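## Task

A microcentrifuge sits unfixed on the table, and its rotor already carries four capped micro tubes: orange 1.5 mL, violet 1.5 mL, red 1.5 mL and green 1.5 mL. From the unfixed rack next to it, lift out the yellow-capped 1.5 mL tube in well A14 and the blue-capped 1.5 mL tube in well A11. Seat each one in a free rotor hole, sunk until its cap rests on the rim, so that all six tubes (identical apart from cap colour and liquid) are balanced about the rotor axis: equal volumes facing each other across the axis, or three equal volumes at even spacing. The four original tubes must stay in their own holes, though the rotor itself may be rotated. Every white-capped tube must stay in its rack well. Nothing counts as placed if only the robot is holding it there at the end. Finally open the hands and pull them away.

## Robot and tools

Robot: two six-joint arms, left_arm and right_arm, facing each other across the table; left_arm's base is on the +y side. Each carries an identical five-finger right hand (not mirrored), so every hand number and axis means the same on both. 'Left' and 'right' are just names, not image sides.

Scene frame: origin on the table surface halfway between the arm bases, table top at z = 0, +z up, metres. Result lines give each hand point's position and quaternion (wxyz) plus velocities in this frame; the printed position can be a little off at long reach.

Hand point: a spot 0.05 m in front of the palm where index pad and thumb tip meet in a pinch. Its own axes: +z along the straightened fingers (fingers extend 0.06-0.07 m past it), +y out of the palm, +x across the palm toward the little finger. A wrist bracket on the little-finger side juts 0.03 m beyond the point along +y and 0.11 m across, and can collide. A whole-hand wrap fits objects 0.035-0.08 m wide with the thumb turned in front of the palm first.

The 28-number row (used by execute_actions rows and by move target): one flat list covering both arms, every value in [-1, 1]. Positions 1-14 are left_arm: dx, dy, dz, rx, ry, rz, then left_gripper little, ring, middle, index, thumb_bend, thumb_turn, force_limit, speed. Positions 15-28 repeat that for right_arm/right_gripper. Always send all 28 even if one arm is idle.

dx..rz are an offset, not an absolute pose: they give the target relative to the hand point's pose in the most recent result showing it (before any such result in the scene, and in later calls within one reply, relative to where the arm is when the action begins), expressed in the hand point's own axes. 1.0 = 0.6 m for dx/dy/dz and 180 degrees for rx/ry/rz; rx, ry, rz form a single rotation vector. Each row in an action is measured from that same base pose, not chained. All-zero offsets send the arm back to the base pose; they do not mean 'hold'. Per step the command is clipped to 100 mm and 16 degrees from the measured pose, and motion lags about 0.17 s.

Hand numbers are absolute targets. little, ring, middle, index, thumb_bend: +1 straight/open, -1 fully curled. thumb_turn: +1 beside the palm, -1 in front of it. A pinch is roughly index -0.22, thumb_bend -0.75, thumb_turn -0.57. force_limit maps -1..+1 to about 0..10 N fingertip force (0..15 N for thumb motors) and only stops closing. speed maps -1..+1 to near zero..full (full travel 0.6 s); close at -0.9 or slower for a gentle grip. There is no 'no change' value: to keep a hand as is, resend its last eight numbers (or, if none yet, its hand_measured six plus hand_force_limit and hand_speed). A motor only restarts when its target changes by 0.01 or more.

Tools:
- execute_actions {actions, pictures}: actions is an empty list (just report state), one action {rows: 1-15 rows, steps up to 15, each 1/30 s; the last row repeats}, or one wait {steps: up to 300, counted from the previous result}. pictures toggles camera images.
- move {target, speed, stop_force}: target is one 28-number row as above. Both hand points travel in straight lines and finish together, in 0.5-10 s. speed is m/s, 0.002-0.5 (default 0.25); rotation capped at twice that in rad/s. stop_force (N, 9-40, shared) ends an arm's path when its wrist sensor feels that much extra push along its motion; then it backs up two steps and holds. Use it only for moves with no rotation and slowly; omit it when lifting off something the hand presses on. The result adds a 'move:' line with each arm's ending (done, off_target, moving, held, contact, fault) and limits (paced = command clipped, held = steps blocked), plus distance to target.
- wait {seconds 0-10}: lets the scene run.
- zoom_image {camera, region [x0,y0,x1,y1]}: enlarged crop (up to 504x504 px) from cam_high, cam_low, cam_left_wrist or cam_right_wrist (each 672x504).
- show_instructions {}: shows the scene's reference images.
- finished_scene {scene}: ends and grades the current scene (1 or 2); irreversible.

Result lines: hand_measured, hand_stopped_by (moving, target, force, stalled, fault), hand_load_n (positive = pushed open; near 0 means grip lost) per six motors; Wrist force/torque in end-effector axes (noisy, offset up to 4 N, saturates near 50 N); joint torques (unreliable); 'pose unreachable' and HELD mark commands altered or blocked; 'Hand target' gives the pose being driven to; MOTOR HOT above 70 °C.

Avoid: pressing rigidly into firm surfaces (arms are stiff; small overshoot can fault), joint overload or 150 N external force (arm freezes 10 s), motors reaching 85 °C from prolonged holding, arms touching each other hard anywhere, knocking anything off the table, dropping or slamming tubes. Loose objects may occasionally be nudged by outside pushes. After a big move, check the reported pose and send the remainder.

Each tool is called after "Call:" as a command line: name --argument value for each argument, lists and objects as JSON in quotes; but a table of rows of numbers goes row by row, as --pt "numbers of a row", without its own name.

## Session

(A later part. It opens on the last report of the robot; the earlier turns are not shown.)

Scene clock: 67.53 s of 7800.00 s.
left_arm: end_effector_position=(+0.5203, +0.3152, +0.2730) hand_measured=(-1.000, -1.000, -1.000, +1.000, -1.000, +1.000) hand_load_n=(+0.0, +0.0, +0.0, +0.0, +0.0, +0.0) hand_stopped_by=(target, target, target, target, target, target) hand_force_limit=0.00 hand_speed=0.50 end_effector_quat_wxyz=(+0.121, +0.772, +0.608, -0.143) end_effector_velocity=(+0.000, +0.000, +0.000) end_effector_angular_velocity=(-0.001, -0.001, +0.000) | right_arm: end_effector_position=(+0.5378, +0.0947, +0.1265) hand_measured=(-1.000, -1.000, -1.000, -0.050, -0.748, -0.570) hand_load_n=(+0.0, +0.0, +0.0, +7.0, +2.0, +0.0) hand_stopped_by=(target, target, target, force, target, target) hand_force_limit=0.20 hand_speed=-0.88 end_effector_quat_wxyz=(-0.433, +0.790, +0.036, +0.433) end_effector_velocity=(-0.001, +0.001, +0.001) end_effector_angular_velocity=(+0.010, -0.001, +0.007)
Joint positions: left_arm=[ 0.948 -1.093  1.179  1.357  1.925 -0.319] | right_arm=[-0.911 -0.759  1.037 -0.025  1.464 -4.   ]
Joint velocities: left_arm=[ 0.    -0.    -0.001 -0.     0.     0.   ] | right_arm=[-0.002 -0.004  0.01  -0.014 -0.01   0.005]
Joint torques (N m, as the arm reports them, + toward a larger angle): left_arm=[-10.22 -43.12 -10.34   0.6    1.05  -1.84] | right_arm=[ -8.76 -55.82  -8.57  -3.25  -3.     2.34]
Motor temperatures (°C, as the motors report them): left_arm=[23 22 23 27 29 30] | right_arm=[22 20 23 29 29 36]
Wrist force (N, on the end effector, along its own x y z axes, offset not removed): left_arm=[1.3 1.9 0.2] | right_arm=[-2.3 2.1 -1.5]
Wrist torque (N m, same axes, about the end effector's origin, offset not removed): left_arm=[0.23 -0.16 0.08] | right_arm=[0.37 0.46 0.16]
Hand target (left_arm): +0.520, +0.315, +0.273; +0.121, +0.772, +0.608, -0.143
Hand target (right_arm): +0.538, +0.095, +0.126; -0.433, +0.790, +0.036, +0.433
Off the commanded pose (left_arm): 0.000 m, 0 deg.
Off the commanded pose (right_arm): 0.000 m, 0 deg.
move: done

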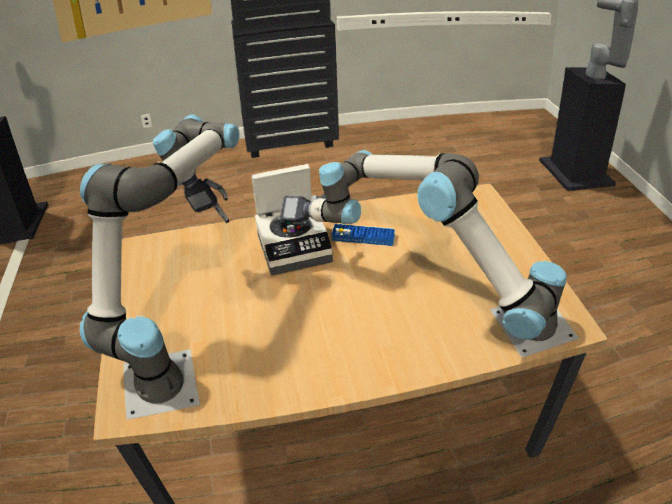

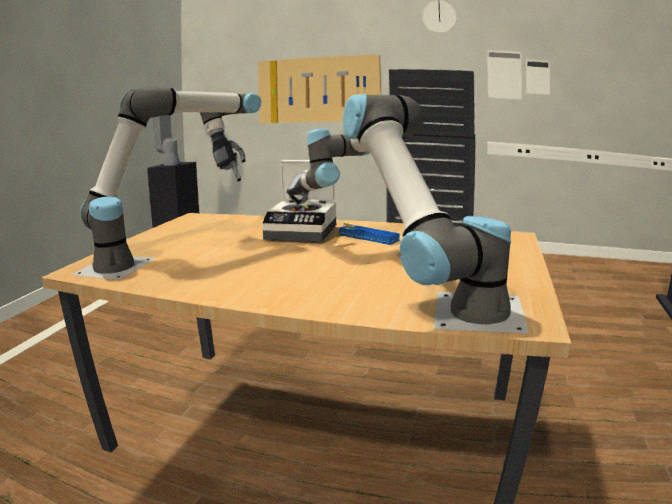

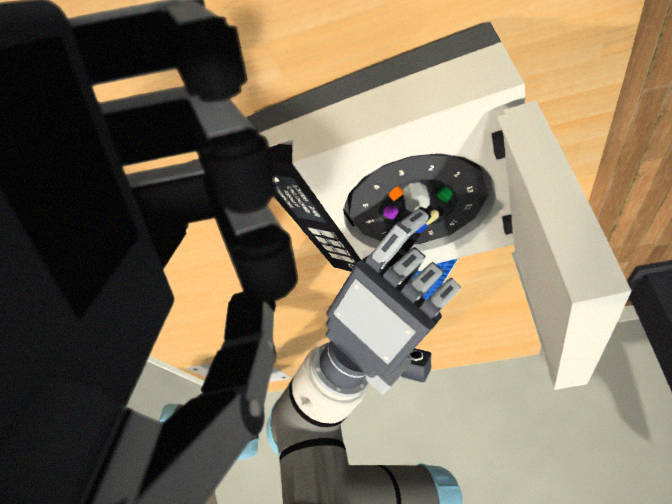

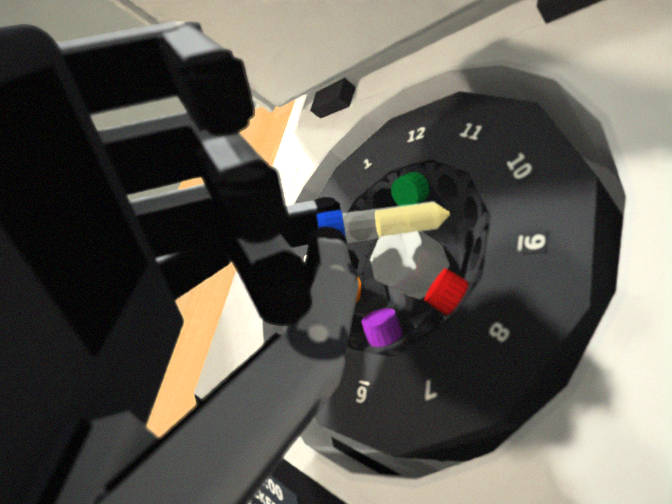

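Call:
move --target '[0,0,0,0,0,0,-1,-1,-1,1,-1,1,0,0.5, 0.0005,0.022,0.0015,0,0,0,-1,-1,-1,-0.25,-0.75,-0.57,0.2,-0.88]' --speed 0.008 --stop_force 9

Call:
zoom_image --camera "cam_right_wrist" --region '[300,130,500,310]'

Scene clock: 70.23 s of 7800.00 s.
left_arm: end_effector_position=(+0.5203, +0.3152, +0.2730) hand_measured=(-1.000, -1.000, -1.000, +1.000, -1.000, +1.000) hand_load_n=(+0.0, +0.0, +0.0, +0.0, +0.0, +0.0) hand_stopped_by=(target, target, target, target, target, target) hand_force_limit=0.00 hand_speed=0.50 end_effector_quat_wxyz=(+0.121, +0.772, +0.608, -0.143) end_effector_velocity=(+0.000, +0.000, +0.000) end_effector_angular_velocity=(+0.000, +0.001, +0.001) | right_arm: end_effector_position=(+0.5442, +0.0871, +0.1179) hand_measured=(-1.000, -1.000, -1.000, -0.050, -0.748, -0.570) hand_load_n=(+0.0, +0.0, +0.0, +7.0, +1.5, +0.0) hand_stopped_by=(target, target, target, force, target, target) hand_force_limit=0.20 hand_speed=-0.88 end_effector_quat_wxyz=(-0.433, +0.790, +0.036, +0.433) end_effector_velocity=(+0.000, +0.000, -0.000) end_effector_angular_velocity=(+0.002, -0.001, +0.002)
Joint positions: left_arm=[ 0.948 -1.093  1.179  1.357  1.925 -0.319] | right_arm=[-0.926 -0.757  1.058 -0.046  1.45  -4.004]
Joint velocities: left_arm=[ 0.001  0.    -0.001  0.001  0.     0.   ] | right_arm=[-0.001  0.     0.001 -0.004 -0.003 -0.001]
Joint torques (N m, as the arm reports them, + toward a larger angle): left_arm=[-10.13 -44.09 -10.67   0.58   1.09  -1.76] | right_arm=[ -9.78 -43.13  -6.39  -3.39  -2.89  -2.49]
Motor temperatures (°C, as the motors report them): left_arm=[23 22 23 27 29 30] | right_arm=[22 20 23 29 29 36]
Wrist force (N, on the end effector, along its own x y z axes, offset not removed): left_arm=[1.0 3.4 0.0] | right_arm=[1.2 0.2 -0.7]
Wrist torque (N m, same axes, about the end effector's origin, offset not removed): left_arm=[0.59 -0.19 0.11] | right_arm=[0.17 -0.24 0.31]
Hand target (left_arm): +0.520, +0.315, +0.273; +0.121, +0.772, +0.608, -0.143
Hand target (right_arm): +0.544, +0.087, +0.118; -0.433, +0.790, +0.036, +0.433
Off the commanded pose (left_arm): 0.000 m, 0 deg.
Off the commanded pose (right_arm): 0.000 m, 0 deg.
move: done

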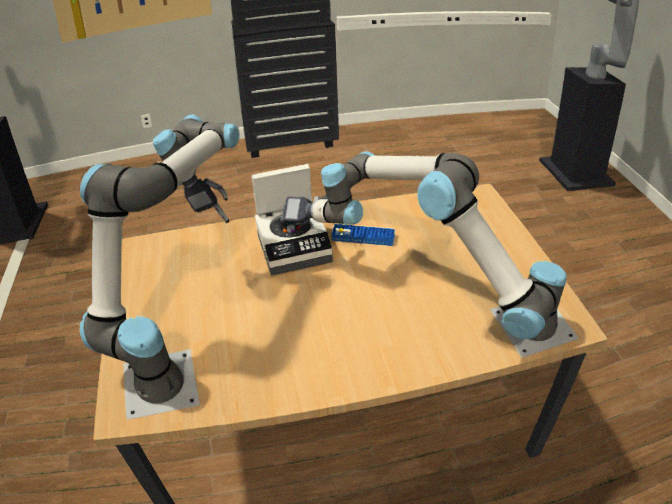

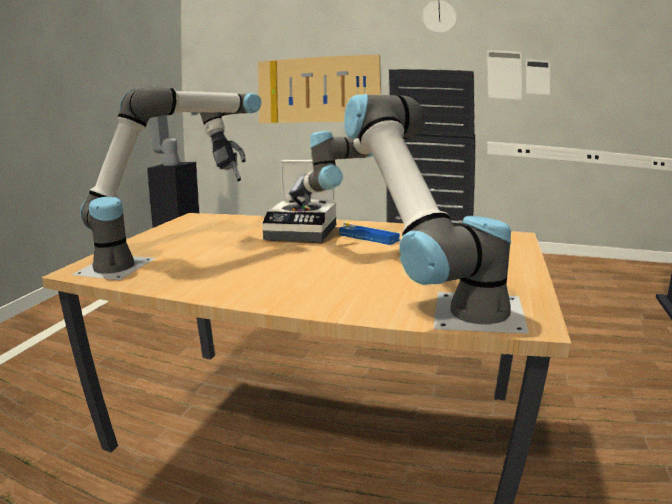

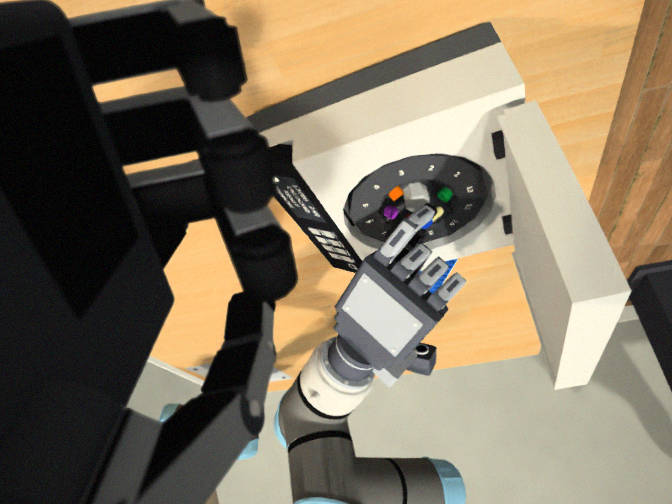

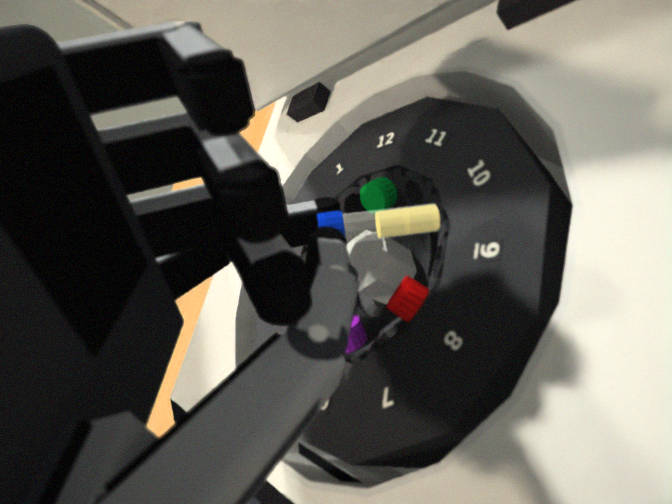

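Region (300, 130, 500, 310) of cam_right_wrist's 672x504 image, scaled by 2.520, with more detail than that image has; it fills the top 454 rows of this view, and the rest is white.

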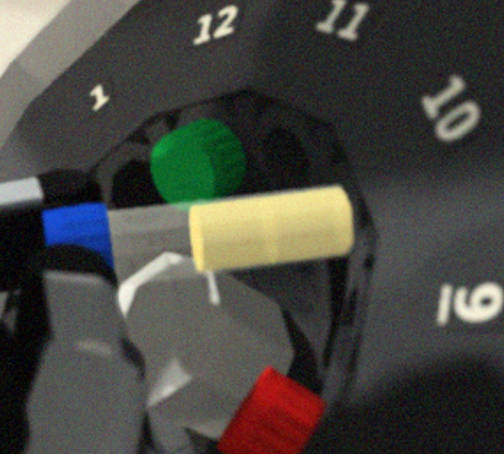

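In. Continue and release.

Call:
move --target '[0,0,0,0,0,0,-1,-1,-1,1,-1,1,0,0.5, -0.0015,0.021,0.002,0,0,0,-1,-1,-1,-0.25,-0.75,-0.57,0.2,-0.88]' --speed 0.008 --stop_force 9

Call:
move --target '[0,0,0,0,0,0,-1,-1,-1,1,-1,1,0,0.5, 0,0,-0.003,0,0,0,-1,-1,-1,0.08,-0.75,-0.57,0.2,-0.6]' --speed 0.004

Scene clock: 72.93 s of 7800.00 s.
left_arm: end_effector_position=(+0.5203, +0.3152, +0.2730) hand_measured=(-1.000, -1.000, -1.000, +1.000, -1.000, +1.000) hand_load_n=(+0.0, +0.0, +0.0, +0.0, +0.0, +0.0) hand_stopped_by=(target, target, target, target, target, target) hand_force_limit=0.00 hand_speed=0.50 end_effector_quat_wxyz=(+0.121, +0.772, +0.608, -0.143) end_effector_velocity=(-0.000, -0.000, +0.000) end_effector_angular_velocity=(-0.000, -0.001, -0.001) | right_arm: end_effector_position=(+0.5498, +0.0804, +0.1089) hand_measured=(-1.000, -1.000, -1.000, -0.050, -0.748, -0.570) hand_load_n=(+0.0, +0.0, +0.0, +7.0, +1.0, +0.0) hand_stopped_by=(target, target, target, force, target, target) hand_force_limit=0.20 hand_speed=-0.88 end_effector_quat_wxyz=(-0.433, +0.790, +0.036, +0.433) end_effector_velocity=(+0.000, -0.001, -0.001) end_effector_angular_velocity=(-0.000, +0.001, +0.002)
Joint positions: left_arm=[ 0.948 -1.093  1.179  1.357  1.925 -0.319] | right_arm=[-0.939 -0.754  1.077 -0.067  1.437 -4.008]
Joint velocities: left_arm=[-0.001 -0.    -0.    -0.    -0.     0.   ] | right_arm=[-0.001  0.     0.003 -0.002 -0.003 -0.   ]
Joint torques (N m, as the arm reports them, + toward a larger angle): left_arm=[-10.86 -43.73  -9.71   0.73   1.39  -1.77] | right_arm=[ -8.97 -42.25  -6.68  -3.53  -2.92  -2.51]
Motor temperatures (°C, as the motors report them): left_arm=[23 23 23 27 29 30] | right_arm=[22 20 23 29 29 36]
Wrist force (N, on the end effector, along its own x y z axes, offset not removed): left_arm=[-0.8 2.4 -0.1] | right_arm=[3.4 -0.2 0.0]
Wrist torque (N m, same axes, about the end effector's origin, offset not removed): left_arm=[0.40 0.04 -0.04] | right_arm=[-0.11 -0.53 0.38]
Hand target (left_arm): +0.520, +0.315, +0.273; +0.121, +0.772, +0.608, -0.143
Hand target (right_arm): +0.550, +0.080, +0.109; -0.433, +0.790, +0.036, +0.433
Off the commanded pose (left_arm): 0.000 m, 0 deg.
Off the commanded pose (right_arm): 0.000 m, 0 deg.
move: done

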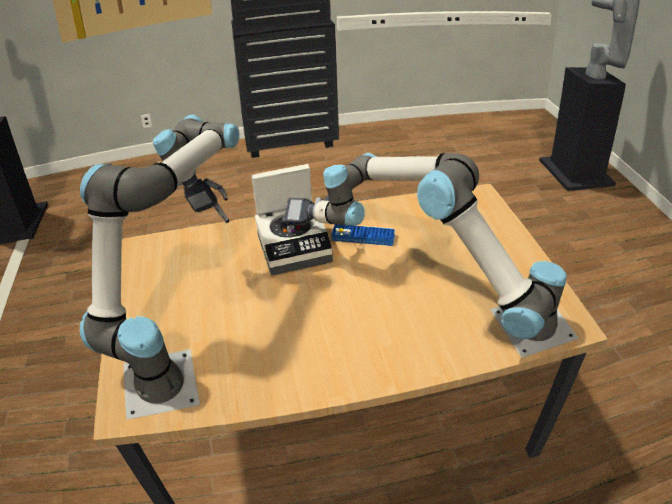

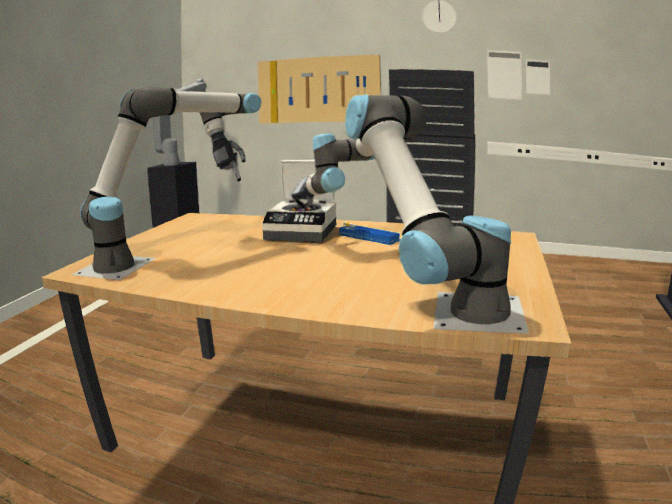

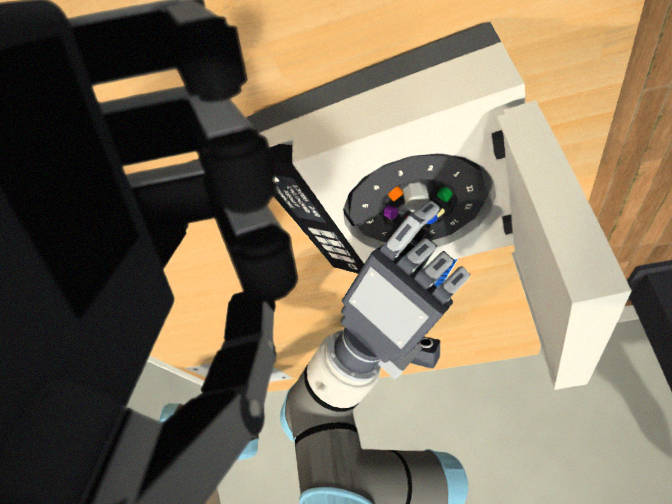

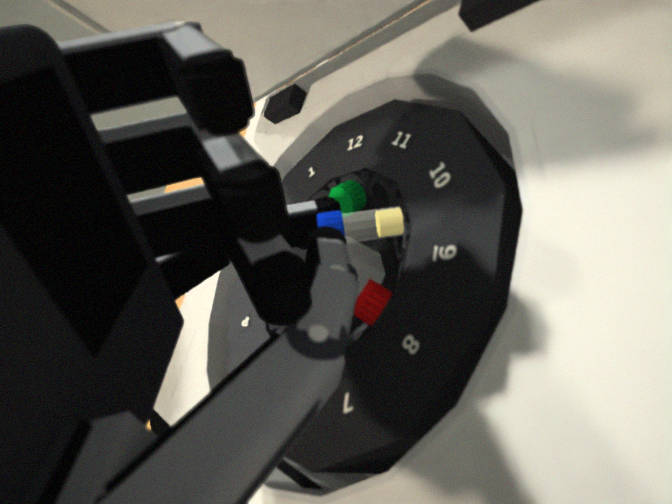

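Scene clock: 73.63 s of 7800.00 s.
left_arm: end_effector_position=(+0.5203, +0.3152, +0.2730) hand_measured=(-1.000, -1.000, -1.000, +1.000, -1.000, +1.000) hand_load_n=(+0.0, +0.0, +0.0, +0.0, +0.0, +0.0) hand_stopped_by=(target, target, target, target, target, target) hand_force_limit=0.00 hand_speed=0.50 end_effector_quat_wxyz=(+0.121, +0.772, +0.608, -0.143) end_effector_velocity=(-0.000, -0.001, -0.000) end_effector_angular_velocity=(+0.000, +0.000, -0.001) | right_arm: end_effector_position=(+0.5486, +0.0792, +0.1093) hand_measured=(-1.000, -1.000, -1.000, +0.080, -0.750, -0.570) hand_load_n=(+0.0, +0.0, +0.0, +0.0, +0.0, +0.0) hand_stopped_by=(target, target, target, target, target, target) hand_force_limit=0.20 hand_speed=-0.60 end_effector_quat_wxyz=(-0.433, +0.790, +0.036, +0.433) end_effector_velocity=(-0.000, -0.001, -0.000) end_effector_angular_velocity=(+0.000, +0.000, -0.001)
Joint positions: left_arm=[ 0.948 -1.093  1.179  1.357  1.925 -0.319] | right_arm=[-0.939 -0.759  1.084 -0.07   1.437 -4.008]
Joint velocities: left_arm=[-0.001  0.001 -0.    -0.    -0.    -0.001] | right_arm=[-0.001 -0.002  0.004 -0.002 -0.     0.   ]
Joint torques (N m, as the arm reports them, + toward a larger angle): left_arm=[-10.46 -43.51 -10.61   0.75   1.02  -1.81] | right_arm=[ -9.12 -56.54  -6.35  -3.44  -3.    -2.46]
Motor temperatures (°C, as the motors report them): left_arm=[23 23 23 27 29 30] | right_arm=[22 20 23 29 29 36]
Wrist force (N, on the end effector, along its own x y z axes, offset not removed): left_arm=[1.1 1.8 -0.7] | right_arm=[2.5 3.3 -2.9]
Wrist torque (N m, same axes, about the end effector's origin, offset not removed): left_arm=[0.40 -0.19 0.15] | right_arm=[0.68 -0.38 0.55]
Hand target (left_arm): +0.520, +0.315, +0.273; +0.121, +0.772, +0.608, -0.143
Hand target (right_arm): +0.549, +0.079, +0.109; -0.433, +0.790, +0.036, +0.433
Off the commanded pose (left_arm): 0.000 m, 0 deg.
Off the commanded pose (right_arm): 0.000 m, 0 deg.
move: done

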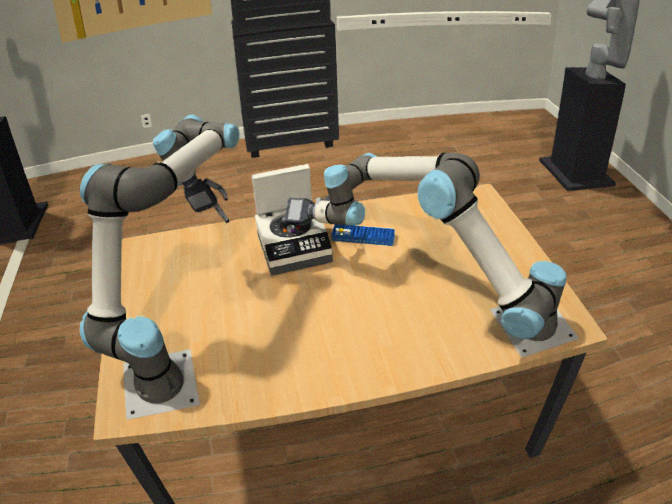

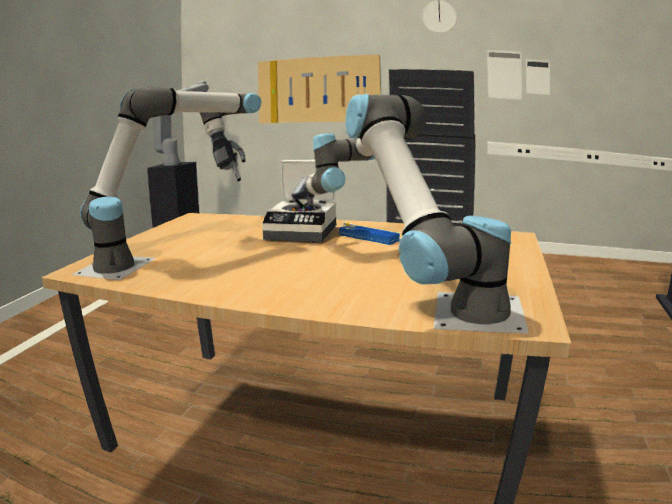

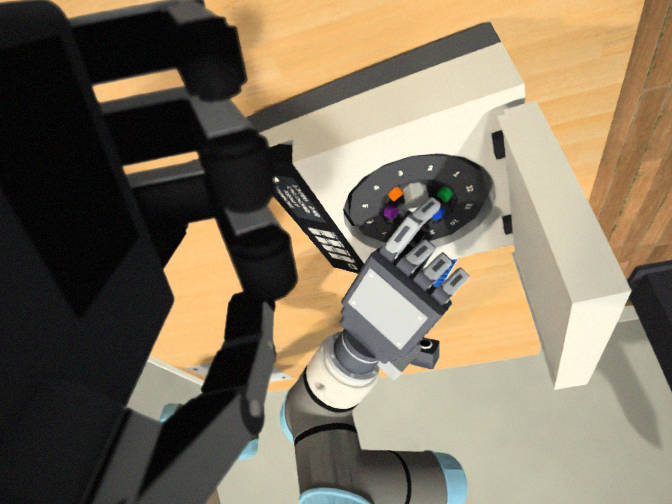

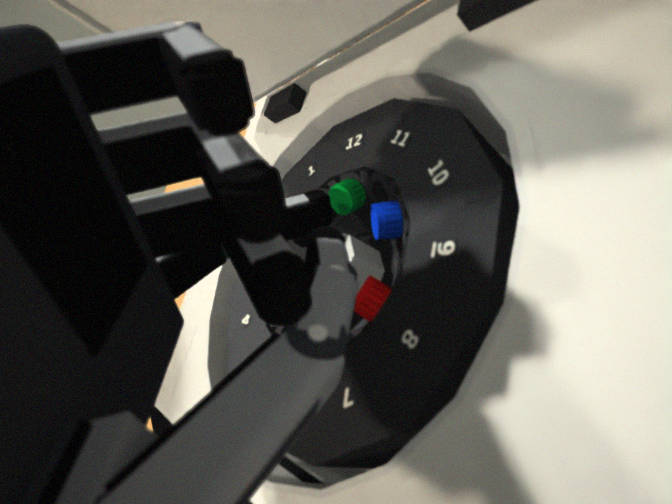

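Call:
move --target '[0,0,0,0,0,0,-1,-1,-1,1,-1,1,0,0.5, 0.06,-0.054,-0.021,0,0,0,-1,-1,-1,0.08,-0.75,-0.57,0.2,-0.6]' --speed 0.12

Call:
move --target '[-0.136,0.028,-0.035,0,0,0,-1,-1,-1,1,-1,1,0,0.5, 0.059,0.169,-0.21,-0.077,0.363,0.28,-1,-1,-1,0.12,-0.75,-0.57,0.2,-0.6]' --speed 0.35

Call:
move --target '[0,0,0,0,0,0,-1,-1,-1,1,-1,1,0,0.5, 0,0.12,0,0,0,0,-1,-1,-1,0.12,-0.75,-0.57,0.2,-0.6]' --speed 0.1

Scene clock: 76.40 s of 7800.00 s.
left_arm: end_effector_position=(+0.5203, +0.3152, +0.2730) hand_measured=(-1.000, -1.000, -1.000, +1.000, -1.000, +1.000) hand_load_n=(+0.0, +0.0, +0.0, +0.0, +0.0, +0.0) hand_stopped_by=(target, target, target, target, target, target) hand_force_limit=0.00 hand_speed=0.50 end_effector_quat_wxyz=(+0.121, +0.772, +0.608, -0.143) end_effector_velocity=(+0.000, +0.001, -0.001) end_effector_angular_velocity=(+0.001, +0.001, +0.001) | right_arm: end_effector_position=(+0.5489, +0.0789, +0.1591) hand_measured=(-1.000, -1.000, -1.000, +0.080, -0.750, -0.570) hand_load_n=(+0.0, +0.0, +0.0, +0.0, +0.0, +0.0) hand_stopped_by=(target, target, target, target, target, target) hand_force_limit=0.20 hand_speed=-0.60 end_effector_quat_wxyz=(-0.433, +0.790, +0.036, +0.433) end_effector_velocity=(+0.000, -0.000, +0.002) end_effector_angular_velocity=(-0.000, +0.001, +0.000)
Joint positions: left_arm=[ 0.948 -1.093  1.179  1.357  1.925 -0.319] | right_arm=[-0.94  -0.796  1.018  0.033  1.436 -4.008]
Joint velocities: left_arm=[ 0.001  0.001  0.     0.    -0.     0.   ] | right_arm=[-0.001 -0.001 -0.004  0.005 -0.001 -0.   ]
Joint torques (N m, as the arm reports them, + toward a larger angle): left_arm=[-10.76 -43.5  -10.74   0.61   1.05  -1.75] | right_arm=[ -9.93 -55.09 -34.65   1.24  -2.66  -2.39]
Motor temperatures (°C, as the motors report them): left_arm=[23 23 23 27 29 30] | right_arm=[22 20 23 29 29 36]
Wrist force (N, on the end effector, along its own x y z axes, offset not removed): left_arm=[3.1 2.7 0.0] | right_arm=[0.1 3.0 -1.7]
Wrist torque (N m, same axes, about the end effector's origin, offset not removed): left_arm=[0.48 -0.45 0.35] | right_arm=[0.50 0.10 0.28]
Hand target (left_arm): +0.520, +0.315, +0.273; +0.121, +0.772, +0.608, -0.143
Hand target (right_arm): +0.549, +0.079, +0.159; -0.433, +0.790, +0.036, +0.433
Off the commanded pose (left_arm): 0.000 m, 0 deg.
Off the commanded pose (right_arm): 0.000 m, 0 deg.
move: done

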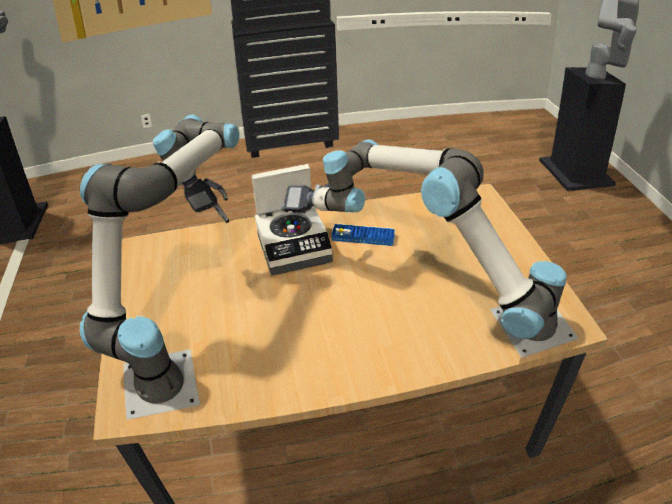

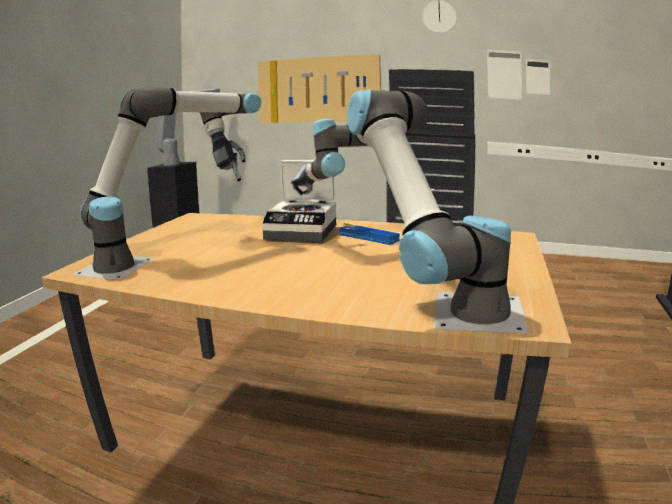

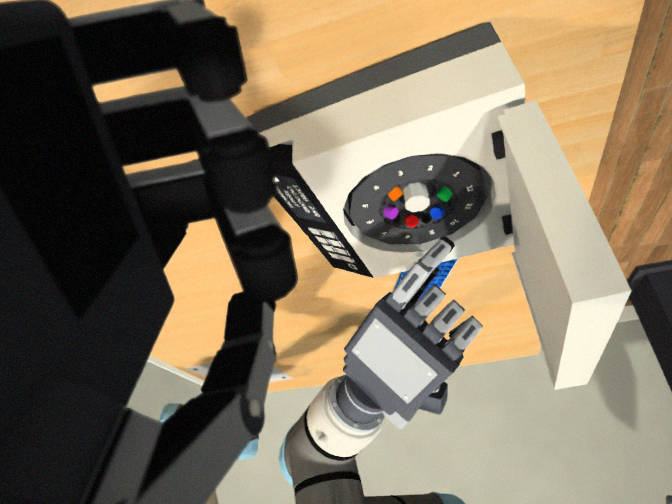

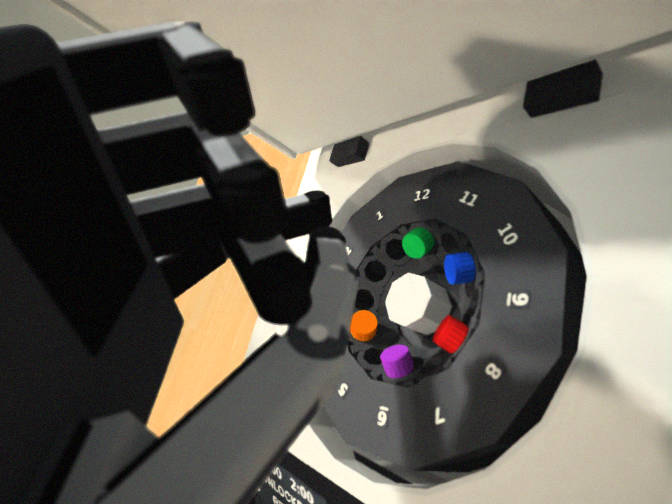

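Scene clock: 79.07 s of 7800.00 s.
left_arm: end_effector_position=(+0.5200, +0.2451, +0.3226) hand_measured=(-1.000, -1.000, -1.000, +1.000, -1.000, +1.000) hand_load_n=(+0.0, +0.0, +0.0, +0.0, +0.0, +0.0) hand_stopped_by=(target, target, target, target, target, target) hand_force_limit=0.00 hand_speed=0.50 end_effector_quat_wxyz=(+0.121, +0.772, +0.608, -0.143) end_effector_velocity=(+0.000, +0.000, -0.000) end_effector_angular_velocity=(+0.001, +0.002, +0.003) | right_arm: end_effector_position=(+0.5321, -0.0855, +0.1497) hand_measured=(-1.000, -1.000, -1.000, +0.120, -0.750, -0.570) hand_load_n=(+0.0, +0.0, +0.0, +0.0, +0.0, +0.0) hand_stopped_by=(target, target, target, target, target, target) hand_force_limit=0.20 hand_speed=-0.60 end_effector_quat_wxyz=(+0.428, -0.425, +0.564, -0.564) end_effector_velocity=(-0.000, -0.000, -0.000) end_effector_angular_velocity=(+0.006, +0.007, -0.006)
Joint positions: left_arm=[ 0.831 -1.032  0.948  1.485  1.908 -0.442] | right_arm=[-0.808 -0.878  1.357 -0.485  2.669 -3.145]
Joint velocities: left_arm=[ 0.     0.001 -0.001  0.001 -0.    -0.003] | right_arm=[ 0.     0.004 -0.012  0.026  0.007  0.02 ]
Joint torques (N m, as the arm reports them, + toward a larger angle): left_arm=[-11.11 -29.83 -28.78   3.23  -1.52  -1.86] | right_arm=[  6.11 -37.5  -32.95   1.34   1.88   2.18]
Motor temperatures (°C, as the motors report them): left_arm=[23 23 23 27 29 30] | right_arm=[22 20 23 29 29 36]
Wrist force (N, on the end effector, along its own x y z axes, offset not removed): left_arm=[1.4 3.0 1.9] | right_arm=[1.6 2.2 -1.8]
Wrist torque (N m, same axes, about the end effector's origin, offset not removed): left_arm=[0.25 -0.30 0.05] | right_arm=[0.41 -0.15 0.40]
Hand target (left_arm): +0.520, +0.245, +0.323; +0.121, +0.772, +0.608, -0.143
Hand target (right_arm): +0.532, -0.086, +0.150; +0.427, -0.425, +0.564, -0.564
Off the commanded pose (left_arm): 0.000 m, 0 deg.
Off the commanded pose (right_arm): 0.000 m, 0 deg.
move: done

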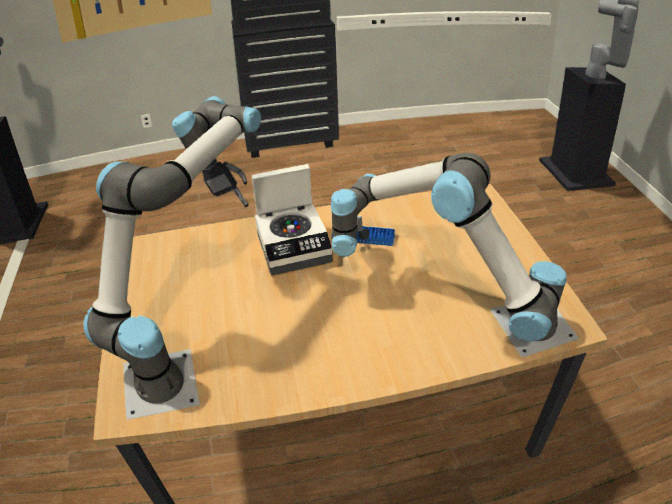

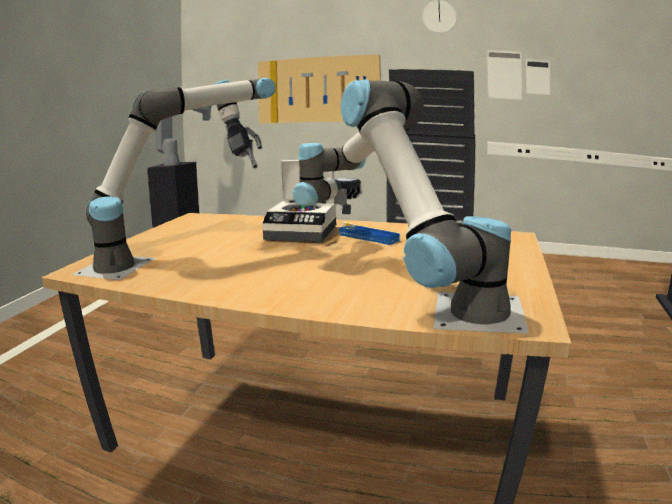

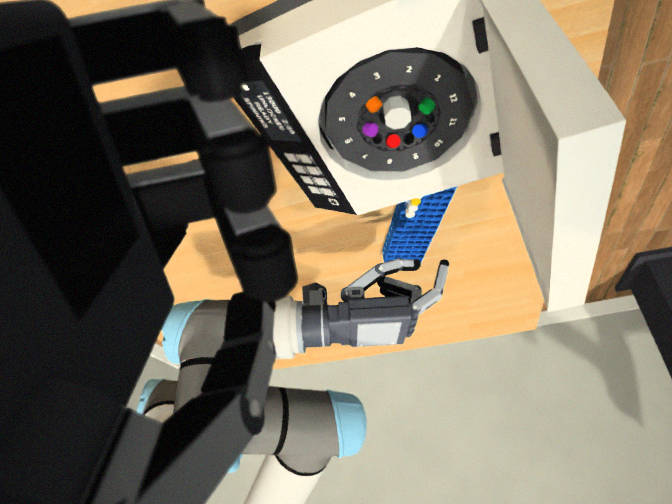

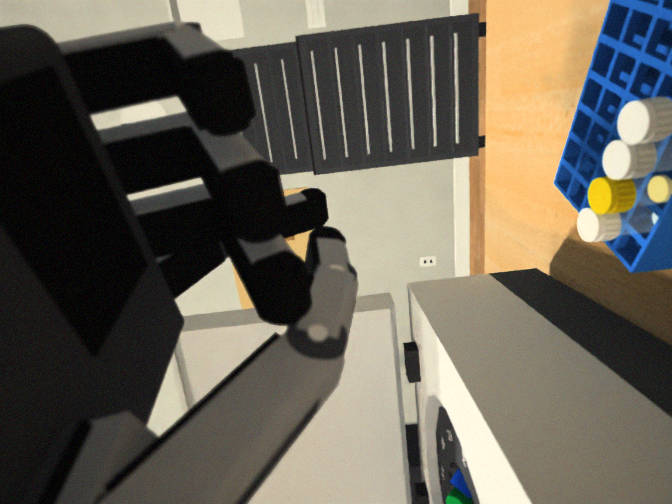

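Scene clock: 80.23 s of 7800.00 s.
left_arm: end_effector_position=(+0.5200, +0.2451, +0.3226) hand_measured=(-1.000, -1.000, -1.000, +1.000, -1.000, +1.000) hand_load_n=(+0.0, +0.0, +0.0, +0.0, +0.0, +0.0) hand_stopped_by=(target, target, target, target, target, target) hand_force_limit=0.00 hand_speed=0.50 end_effector_quat_wxyz=(+0.121, +0.772, +0.608, -0.143) end_effector_velocity=(-0.000, -0.001, -0.000) end_effector_angular_velocity=(+0.000, +0.000, -0.001) | right_arm: end_effector_position=(+0.5323, -0.0853, +0.0779) hand_measured=(-1.000, -1.000, -1.000, +0.120, -0.750, -0.570) hand_load_n=(+0.0, +0.0, +0.0, +0.0, +0.0, +0.0) hand_stopped_by=(target, target, target, target, target, target) hand_force_limit=0.20 hand_speed=-0.60 end_effector_quat_wxyz=(+0.428, -0.425, +0.564, -0.564) end_effector_velocity=(+0.000, +0.000, -0.002) end_effector_angular_velocity=(-0.001, -0.001, +0.001)
Joint positions: left_arm=[ 0.831 -1.032  0.948  1.485  1.908 -0.442] | right_arm=[-0.808 -0.788  1.405 -0.622  2.669 -3.144]
Joint velocities: left_arm=[-0.001  0.001 -0.     0.     0.     0.001] | right_arm=[ 0.     0.003  0.001 -0.005 -0.    -0.002]
Joint torques (N m, as the arm reports them, + toward a larger angle): left_arm=[ -4.39 -38.62 -17.49   1.53  -1.27  -0.11] | right_arm=[ -9.23 -38.21  -4.75  -3.14  -2.78  -2.58]
Motor temperatures (°C, as the motors report them): left_arm=[23 23 23 27 29 30] | right_arm=[22 20 23 29 29 36]
Wrist force (N, on the end effector, along its own x y z axes, offset not removed): left_arm=[0.3 3.8 3.1] | right_arm=[2.3 2.8 -1.9]
Wrist torque (N m, same axes, about the end effector's origin, offset not removed): left_arm=[0.29 -0.23 0.02] | right_arm=[0.59 -0.31 0.40]
Hand target (left_arm): +0.520, +0.245, +0.323; +0.121, +0.772, +0.608, -0.143
Hand target (right_arm): +0.532, -0.085, +0.078; +0.428, -0.425, +0.564, -0.564
Off the commanded pose (left_arm): 0.000 m, 0 deg.
Off the commanded pose (right_arm): 0.000 m, 0 deg.
move: done

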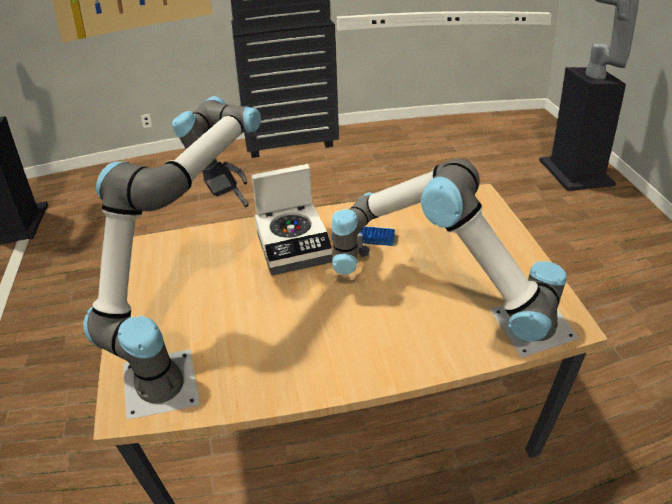

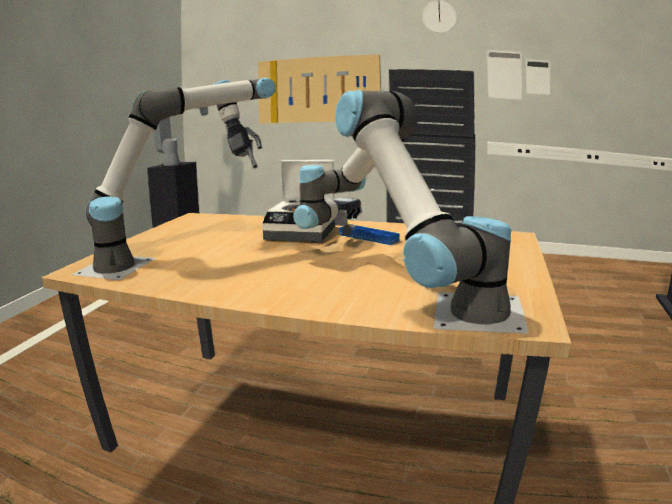

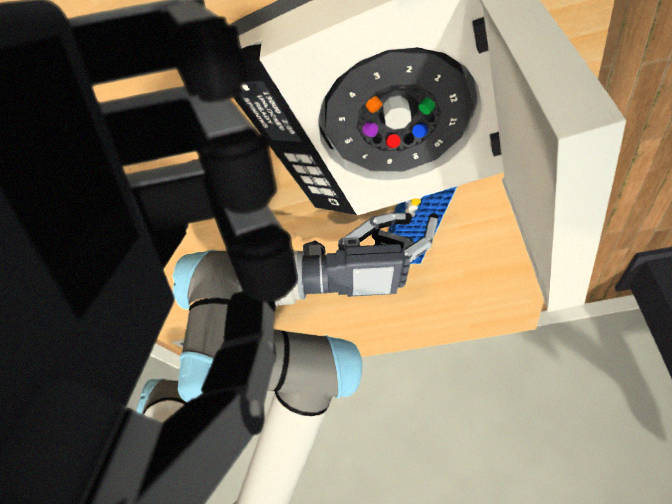

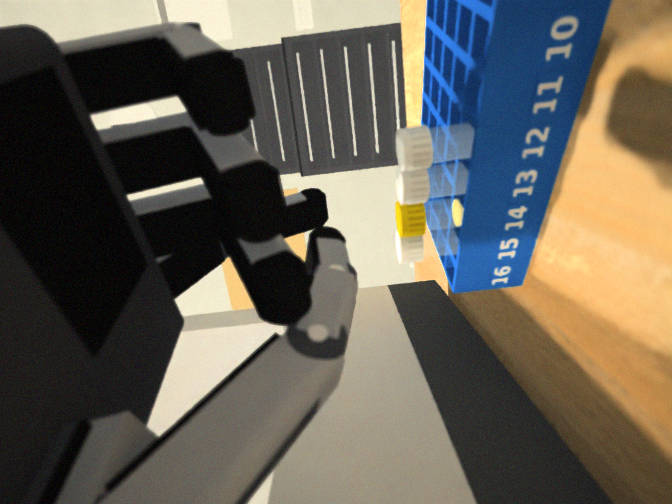

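Call:
execute_actions --actions '[]'

Scene clock: 83.30 s of 7800.00 s.
left_arm: end_effector_position=(+0.5200, +0.2451, +0.3226) hand_measured=(-1.000, -1.000, -1.000, +1.000, -1.000, +1.000) hand_load_n=(+0.0, +0.0, +0.0, +0.0, +0.0, +0.0) hand_stopped_by=(target, target, target, target, target, target) hand_force_limit=0.00 hand_speed=0.50 end_effector_quat_wxyz=(+0.121, +0.772, +0.608, -0.143) end_effector_velocity=(-0.000, -0.000, -0.000) end_effector_angular_velocity=(+0.000, +0.001, -0.001) | right_arm: end_effector_position=(+0.5324, -0.0853, +0.0777) hand_measured=(-1.000, -1.000, -1.000, +0.120, -0.750, -0.570) hand_load_n=(+0.0, +0.0, +0.0, +0.0, +0.0, +0.0) hand_stopped_by=(target, target, target, target, target, target) hand_force_limit=0.20 hand_speed=-0.60 end_effector_quat_wxyz=(+0.428, -0.425, +0.564, -0.564) end_effector_velocity=(+0.000, +0.001, +0.001) end_effector_angular_velocity=(+0.002, -0.002, +0.002)
Joint positions: left_arm=[ 0.831 -1.032  0.948  1.485  1.908 -0.442] | right_arm=[-0.808 -0.788  1.405 -0.623  2.669 -3.145]
Joint velocities: left_arm=[-0.001  0.     0.001 -0.     0.     0.001] | right_arm=[ 0.001  0.    -0.002 -0.002 -0.001 -0.   ]
Joint torques (N m, as the arm reports them, + toward a larger angle): left_arm=[ 10.56 -45.97 -10.55   0.56  -0.66   1.69] | right_arm=[ -8.97 -39.45  -4.79  -3.28  -2.89  -2.34]
Motor temperatures (°C, as the motors report them): left_arm=[23 23 23 27 29 30] | right_arm=[22 20 23 29 29 36]
Wrist force (N, on the end effector, along its own x y z axes, offset not removed): left_arm=[-0.1 1.5 2.4] | right_arm=[0.6 1.3 -1.4]
Wrist torque (N m, same axes, about the end effector's origin, offset not removed): left_arm=[0.04 -0.03 0.00] | right_arm=[0.32 0.04 0.23]
Hand target (left_arm): +0.520, +0.245, +0.323; +0.121, +0.772, +0.608, -0.143
Hand target (right_arm): +0.532, -0.085, +0.078; +0.428, -0.425, +0.564, -0.564
Off the commanded pose (left_arm): 0.000 m, 0 deg.
Off the commanded pose (right_arm): 0.000 m, 0 deg.
Steps of this call (steps 1 to 92: nothing new was sent). Readings (end_effector_position | what the end effector reports):
1: left_arm (+0.5200, +0.2451, +0.3226) | right_arm (+0.5323, -0.0853, +0.0778) | left_arm hand_measured=(-1.000, -1.000, -1.000, +1.000, -1.000, +1.000) hand_load_n=(+0.0, +0.0, +0.0, +0.0, +0.0, +0.0) hand_stopped_by=(target, target, target, target, target, target) hand_force_limit=0.00 hand_speed=0.50 | right_arm hand_measured=(-1.000, -1.000, -1.000, +0.120, -0.750, -0.570) hand_load_n=(+0.0, +0.0, +0.0, +0.0, +0.0, +0.0) hand_stopped_by=(target, target, target, target, target, target) hand_force_limit=0.20 hand_speed=-0.60
2: left_arm (+0.5200, +0.2451, +0.3226) | right_arm (+0.5323, -0.0853, +0.0778) | left_arm hand_measured=(-1.000, -1.000, -1.000, +1.000, -1.000, +1.000) hand_load_n=(+0.0, +0.0, +0.0, +0.0, +0.0, +0.0) hand_stopped_by=(target, target, target, target, target, target) hand_force_limit=0.00 hand_speed=0.50 | right_arm hand_measured=(-1.000, -1.000, -1.000, +0.120, -0.750, -0.570) hand_load_n=(+0.0, +0.0, +0.0, +0.0, +0.0, +0.0) hand_stopped_by=(target, target, target, target, target, target) hand_force_limit=0.20 hand_speed=-0.60
4: left_arm (+0.5200, +0.2451, +0.3226) | right_arm (+0.5323, -0.0853, +0.0777) | left_arm hand_measured=(-1.000, -1.000, -1.000, +1.000, -1.000, +1.000) hand_load_n=(+0.0, +0.0, +0.0, +0.0, +0.0, +0.0) hand_stopped_by=(target, target, target, target, target, target) hand_force_limit=0.00 hand_speed=0.50 | right_arm hand_measured=(-1.000, -1.000, -1.000, +0.120, -0.750, -0.570) hand_load_n=(+0.0, +0.0, +0.0, +0.0, +0.0, +0.0) hand_stopped_by=(target, target, target, target, target, target) hand_force_limit=0.20 hand_speed=-0.60
8: left_arm (+0.5200, +0.2451, +0.3226) | right_arm (+0.5323, -0.0853, +0.0777) | left_arm hand_measured=(-1.000, -1.000, -1.000, +1.000, -1.000, +1.000) hand_load_n=(+0.0, +0.0, +0.0, +0.0, +0.0, +0.0) hand_stopped_by=(target, target, target, target, target, target) hand_force_limit=0.00 hand_speed=0.50 | right_arm hand_measured=(-1.000, -1.000, -1.000, +0.120, -0.750, -0.570) hand_load_n=(+0.0, +0.0, +0.0, +0.0, +0.0, +0.0) hand_stopped_by=(target, target, target, target, target, target) hand_force_limit=0.20 hand_speed=-0.60
92: the state above

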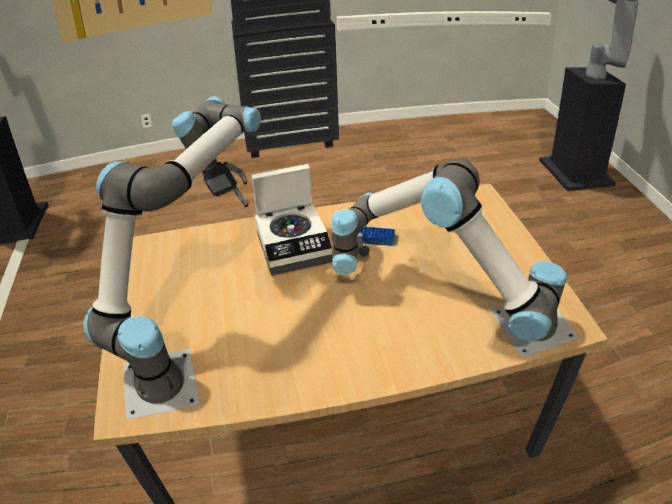

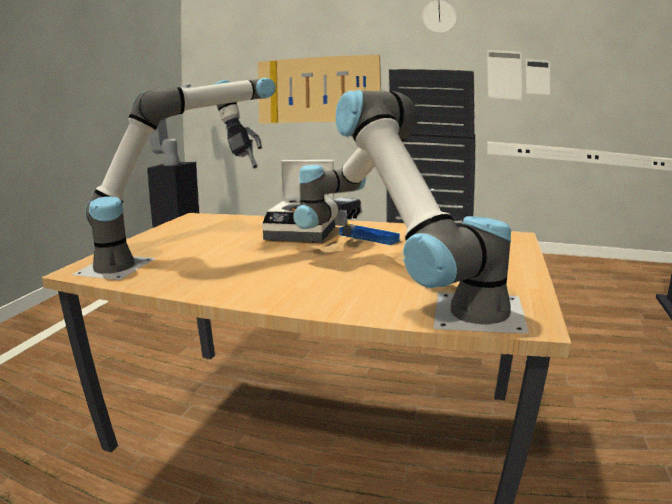

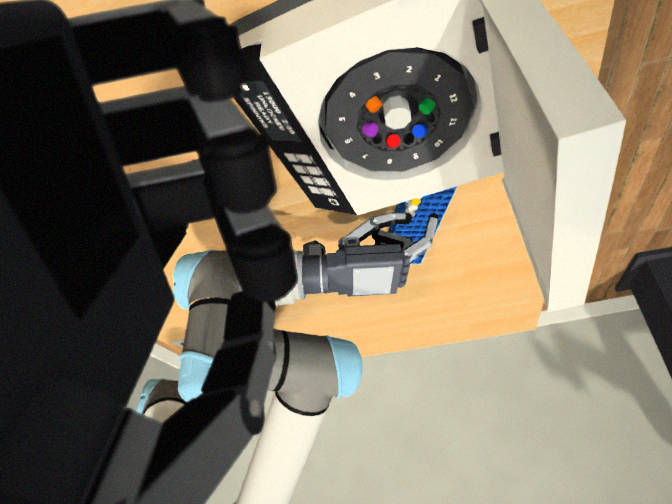

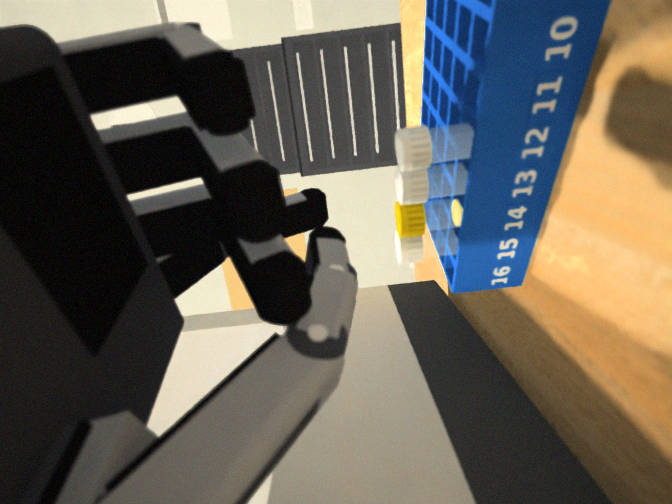

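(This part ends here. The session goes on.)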